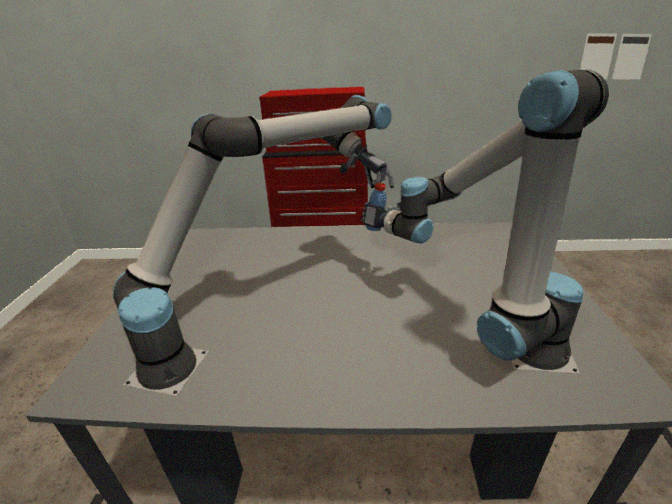

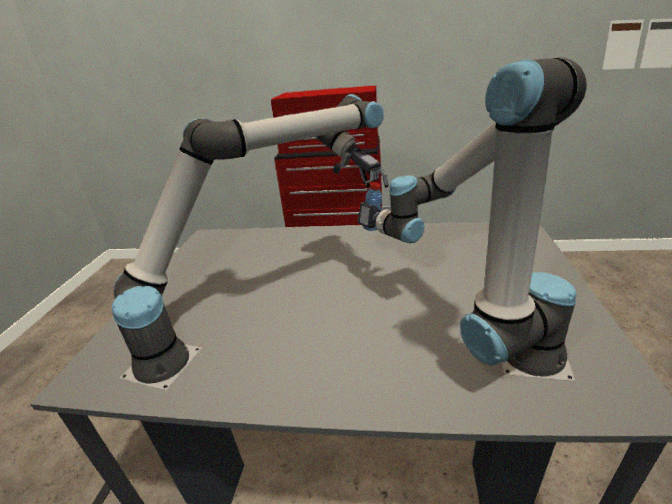

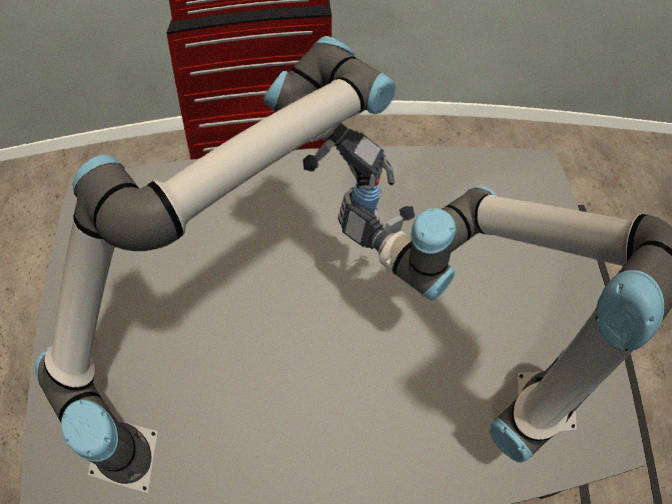

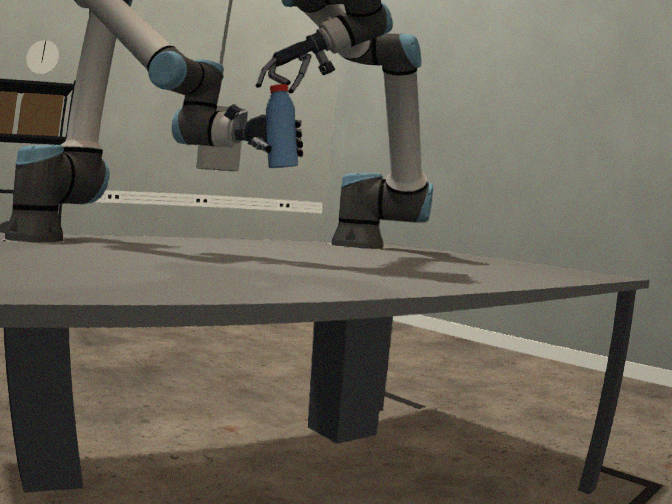

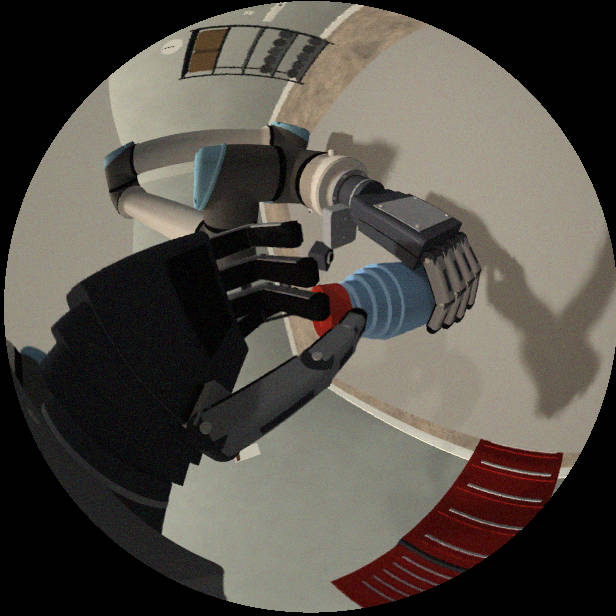

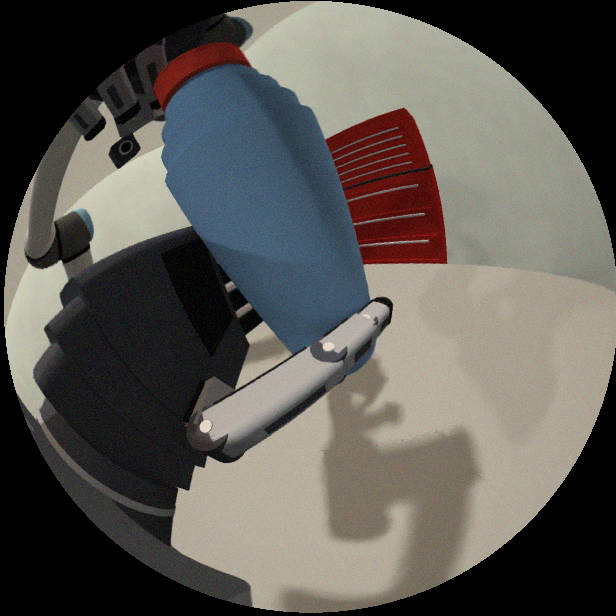

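Scene clock: 112.13 s.
left_arm: end_effector_position=(+0.5369, -0.1326, +0.4103) hand_measured=(-0.600, -0.600, -0.600, +0.094, +0.124, -0.850) hand_load_n=(+0.0, +0.0, +0.0, +8.5, +10.5, -0.5) hand_stopped_by=(target, target, target, force, force, target) hand_force_limit=0.40 hand_speed=-0.60 end_effector_quat_wxyz=(-0.160, +0.159, +0.854, -0.470) end_effector_velocity=(+0.000, -0.000, -0.001) end_effector_angular_velocity=(-0.000, -0.000, -0.000) | right_arm: end_effector_position=(+0.5488, -0.1010, +0.2487) hand_measured=(+0.002, +0.076, +0.124, +0.154, +0.642, -0.998) hand_load_n=(+5.0, +4.5, +5.0, +10.5, +25.5, +14.0) hand_stopped_by=(force, force, force, force, force, target) hand_force_limit=1.00 hand_speed=-0.50 end_effector_quat_wxyz=(-0.333, +0.715, +0.157, +0.594) end_effector_velocity=(+0.000, +0.000, +0.001) end_effector_angular_velocity=(+0.001, -0.001, -0.000)
Joint positions: left_arm=[-0.714 -0.929  0.94   0.993  2.496 -2.388] | right_arm=[ 0.714 -1.542  2.222 -0.607  1.426  1.856]
Joint velocities: left_arm=[-0.     0.001 -0.    -0.001 -0.     0.   ] | right_arm=[ 0.    -0.001  0.    -0.001  0.     0.   ]
Joint torques (N m, as the arm reports them, + toward a larger angle): left_arm=[  3.36 -93.35 -30.33   0.72  -1.46  -2.22] | right_arm=[  3.16 -40.26 -46.86   0.94  -0.05  -1.16]
Wrist force (N, on the end effector, along its own x y z axes, offset not removed): left_arm=[0.9 1.5 -4.2] | right_arm=[-0.1 3.2 -6.1]
Wrist torque (N m, same axes, about the end effector's origin, offset not removed): left_arm=[0.01 -0.02 0.06] | right_arm=[0.51 0.44 0.42]
Hand target (left_arm): +0.537, -0.133, +0.410; -0.160, +0.159, +0.854, -0.470
Hand target (right_arm): +0.549, -0.101, +0.249; -0.333, +0.715, +0.157, +0.594
Off the commanded pose (left_arm): 0.000 m, 0 deg.
Off the commanded pose (right_arm): 0.000 m, 0 deg.
move: done
camera_calibration (this result's frames):
cam_left_wrist: T_world_to_cam=[[0.23759, 0.43227, -0.869881, 0.28783], [0.968933, -0.0421299, 0.243709, -0.618019], [0.0687, -0.900759, -0.428851, 0.153426], [0, 0, 0, 1]] pos_world=[0.519893, -0.012258, 0.466791]
cam_right_wrist: T_world_to_cam=[[0.572292, -0.703036, -0.422163, -0.277646], [-0.668081, -0.101172, -0.737179, 0.539567], [0.475552, 0.703921, -0.527585, 0.0685976], [0, 0, 0, 1]] pos_world=[0.486747, -0.188894, 0.316736]

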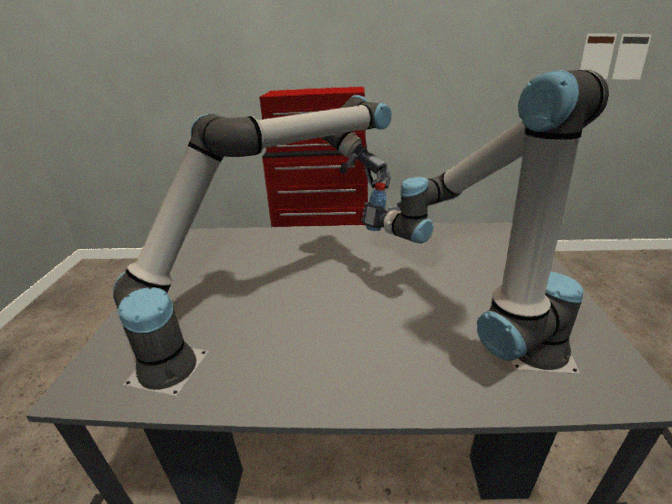

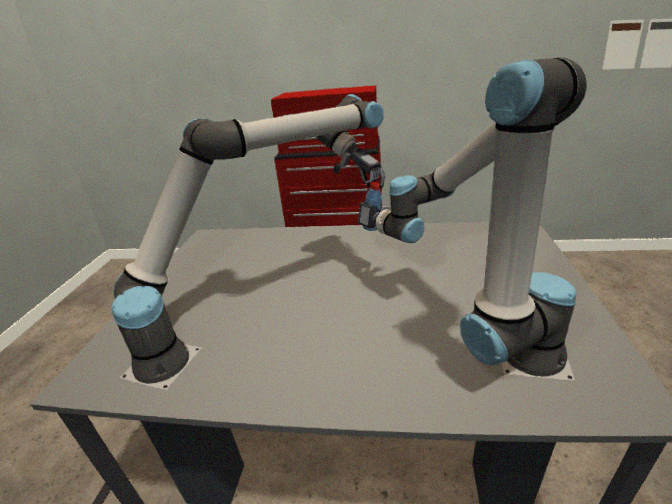

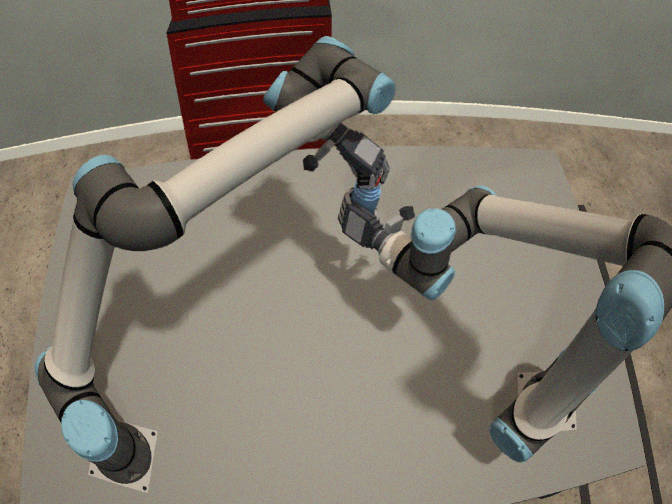

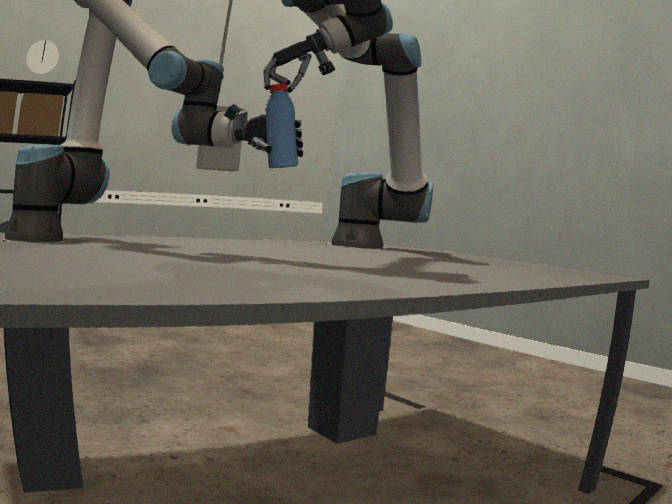

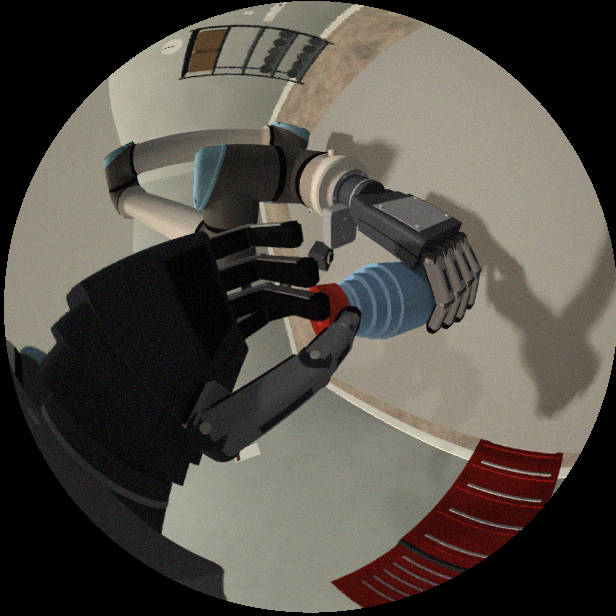

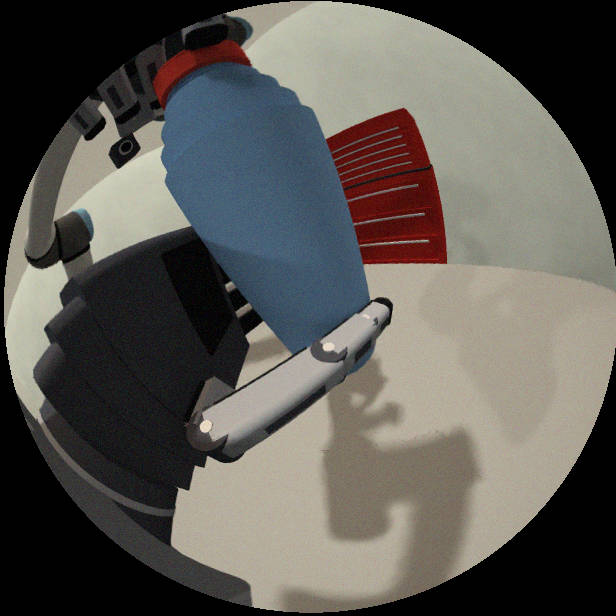

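Scene clock: 115.67 s.
left_arm: end_effector_position=(+0.5370, -0.1325, +0.4104) hand_measured=(-0.600, -0.600, -0.600, +0.094, +0.124, -0.850) hand_load_n=(+0.0, +0.0, +0.0, +7.0, +5.0, +1.0) hand_stopped_by=(target, target, target, force, force, target) hand_force_limit=0.40 hand_speed=-0.60 end_effector_quat_wxyz=(-0.253, +0.553, -0.669, +0.427) end_effector_velocity=(+0.000, +0.000, +0.000) end_effector_angular_velocity=(+0.001, +0.004, +0.015) | right_arm: end_effector_position=(+0.5488, -0.1010, +0.2487) hand_measured=(+0.002, +0.076, +0.124, +0.154, +0.642, -0.998) hand_load_n=(+5.5, +4.5, +5.0, +10.0, +25.5, +14.0) hand_stopped_by=(force, force, force, force, force, target) hand_force_limit=1.00 hand_speed=-0.50 end_effector_quat_wxyz=(-0.333, +0.715, +0.157, +0.594) end_effector_velocity=(-0.000, -0.000, +0.000) end_effector_angular_velocity=(-0.001, +0.001, +0.000)
Joint positions: left_arm=[-1.095 -1.1    1.17   0.708  0.807 -3.897] | right_arm=[ 0.714 -1.542  2.222 -0.607  1.426  1.856]
Joint velocities: left_arm=[-0.     0.007 -0.01   0.018 -0.008 -0.019] | right_arm=[ 0.    -0.001  0.     0.002 -0.     0.   ]
Joint torques (N m, as the arm reports them, + toward a larger angle): left_arm=[-12.89 -67.65 -47.97   3.66  -2.77  -2.03] | right_arm=[  1.5  -40.17 -47.96   1.27   0.47  -0.96]
Wrist force (N, on the end effector, along its own x y z axes, offset not removed): left_arm=[0.7 -1.4 -2.8] | right_arm=[-2.4 5.2 -6.5]
Wrist torque (N m, same axes, about the end effector's origin, offset not removed): left_arm=[0.35 -0.04 0.13] | right_arm=[1.12 0.50 0.15]
Hand target (left_arm): +0.537, -0.133, +0.410; +0.253, -0.554, +0.669, -0.427
Hand target (right_arm): +0.549, -0.101, +0.249; -0.333, +0.715, +0.157, +0.594
Off the commanded pose (left_arm): 0.000 m, 0 deg.
Off the commanded pose (right_arm): 0.000 m, 0 deg.
move: done
camera_calibration (this result's frames):
cam_left_wrist: T_world_to_cam=[[-0.469167, 0.15127, -0.870057, 0.630283], [-0.12395, 0.964188, 0.234474, 0.10588], [0.874368, 0.217851, -0.433615, -0.1289], [0, 0, 0, 1]] pos_world=[0.421538, -0.16935, 0.467664]
cam_right_wrist: T_world_to_cam=[[0.572292, -0.703036, -0.422163, -0.277646], [-0.668081, -0.101172, -0.737179, 0.539567], [0.475552, 0.703921, -0.527585, 0.0685977], [0, 0, 0, 1]] pos_world=[0.486747, -0.188894, 0.316736]

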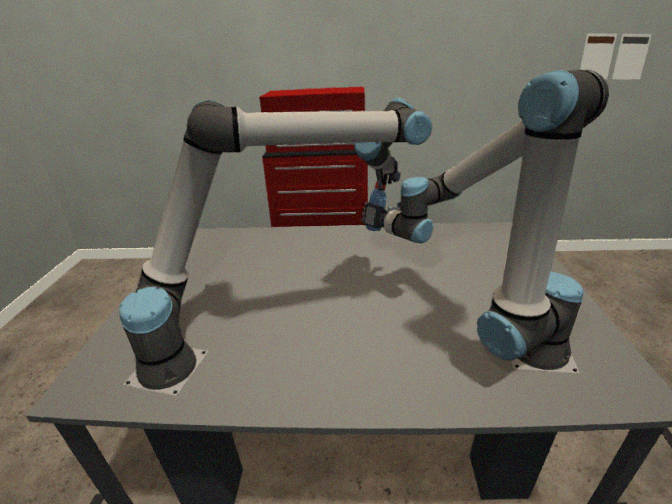

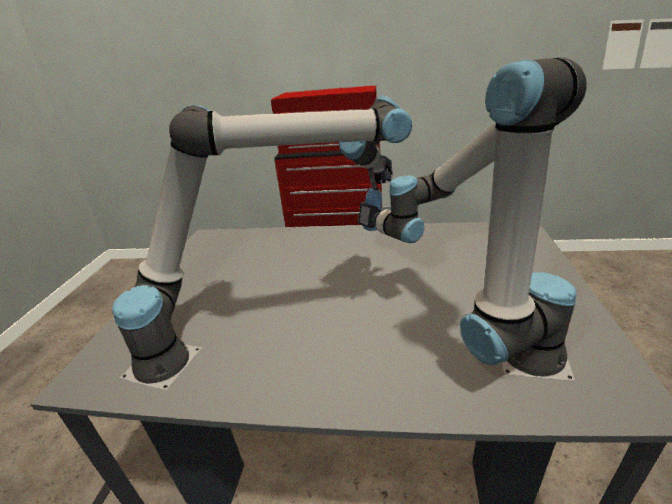

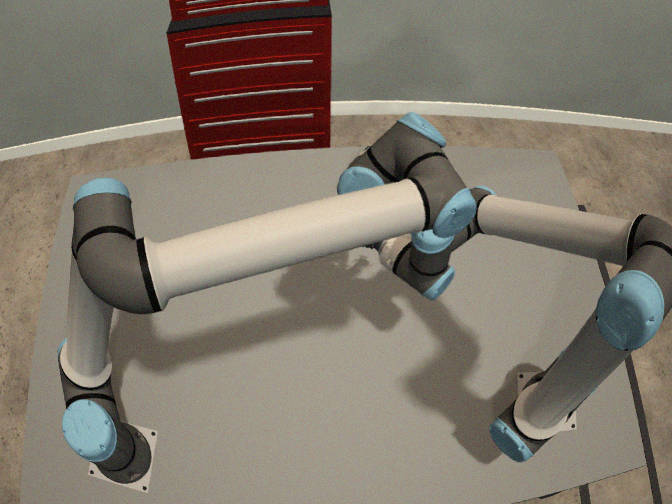

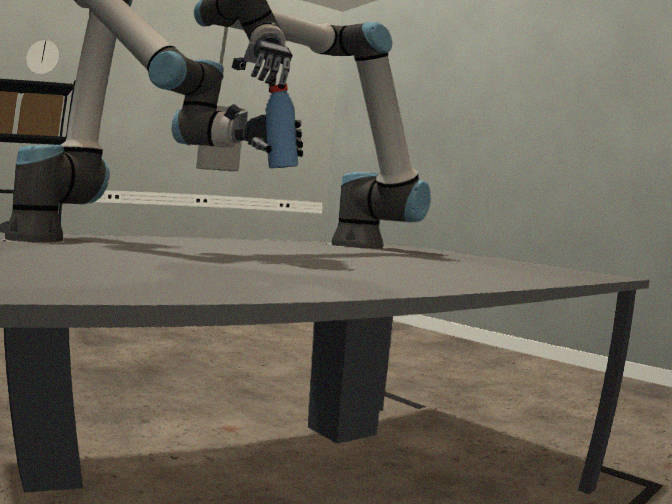

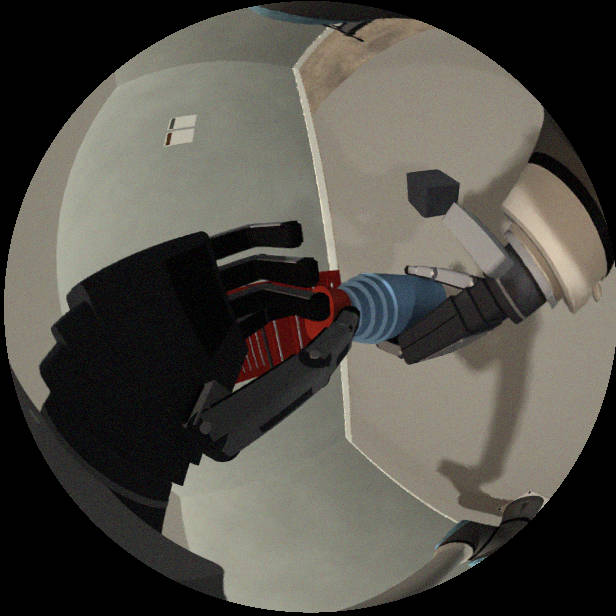

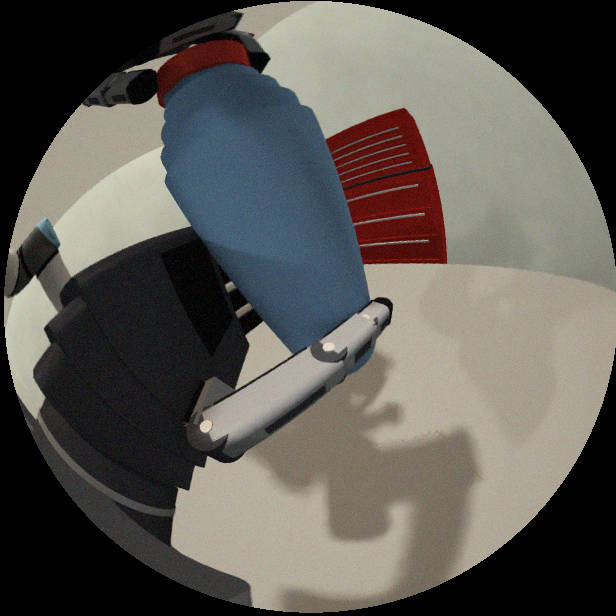

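Region (220, 20, 380, 140) of cam_low's 672x504 image, scaled by 3.150, with more detail than that image has; it fills the top 378 rows of this view, and the rest is white.

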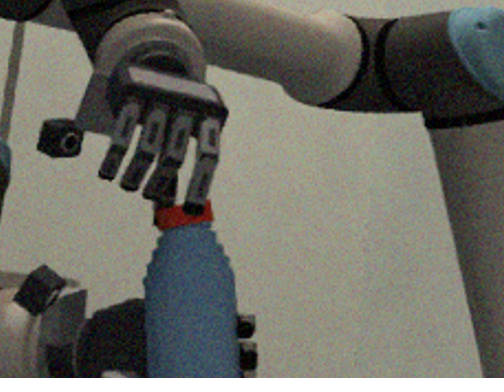

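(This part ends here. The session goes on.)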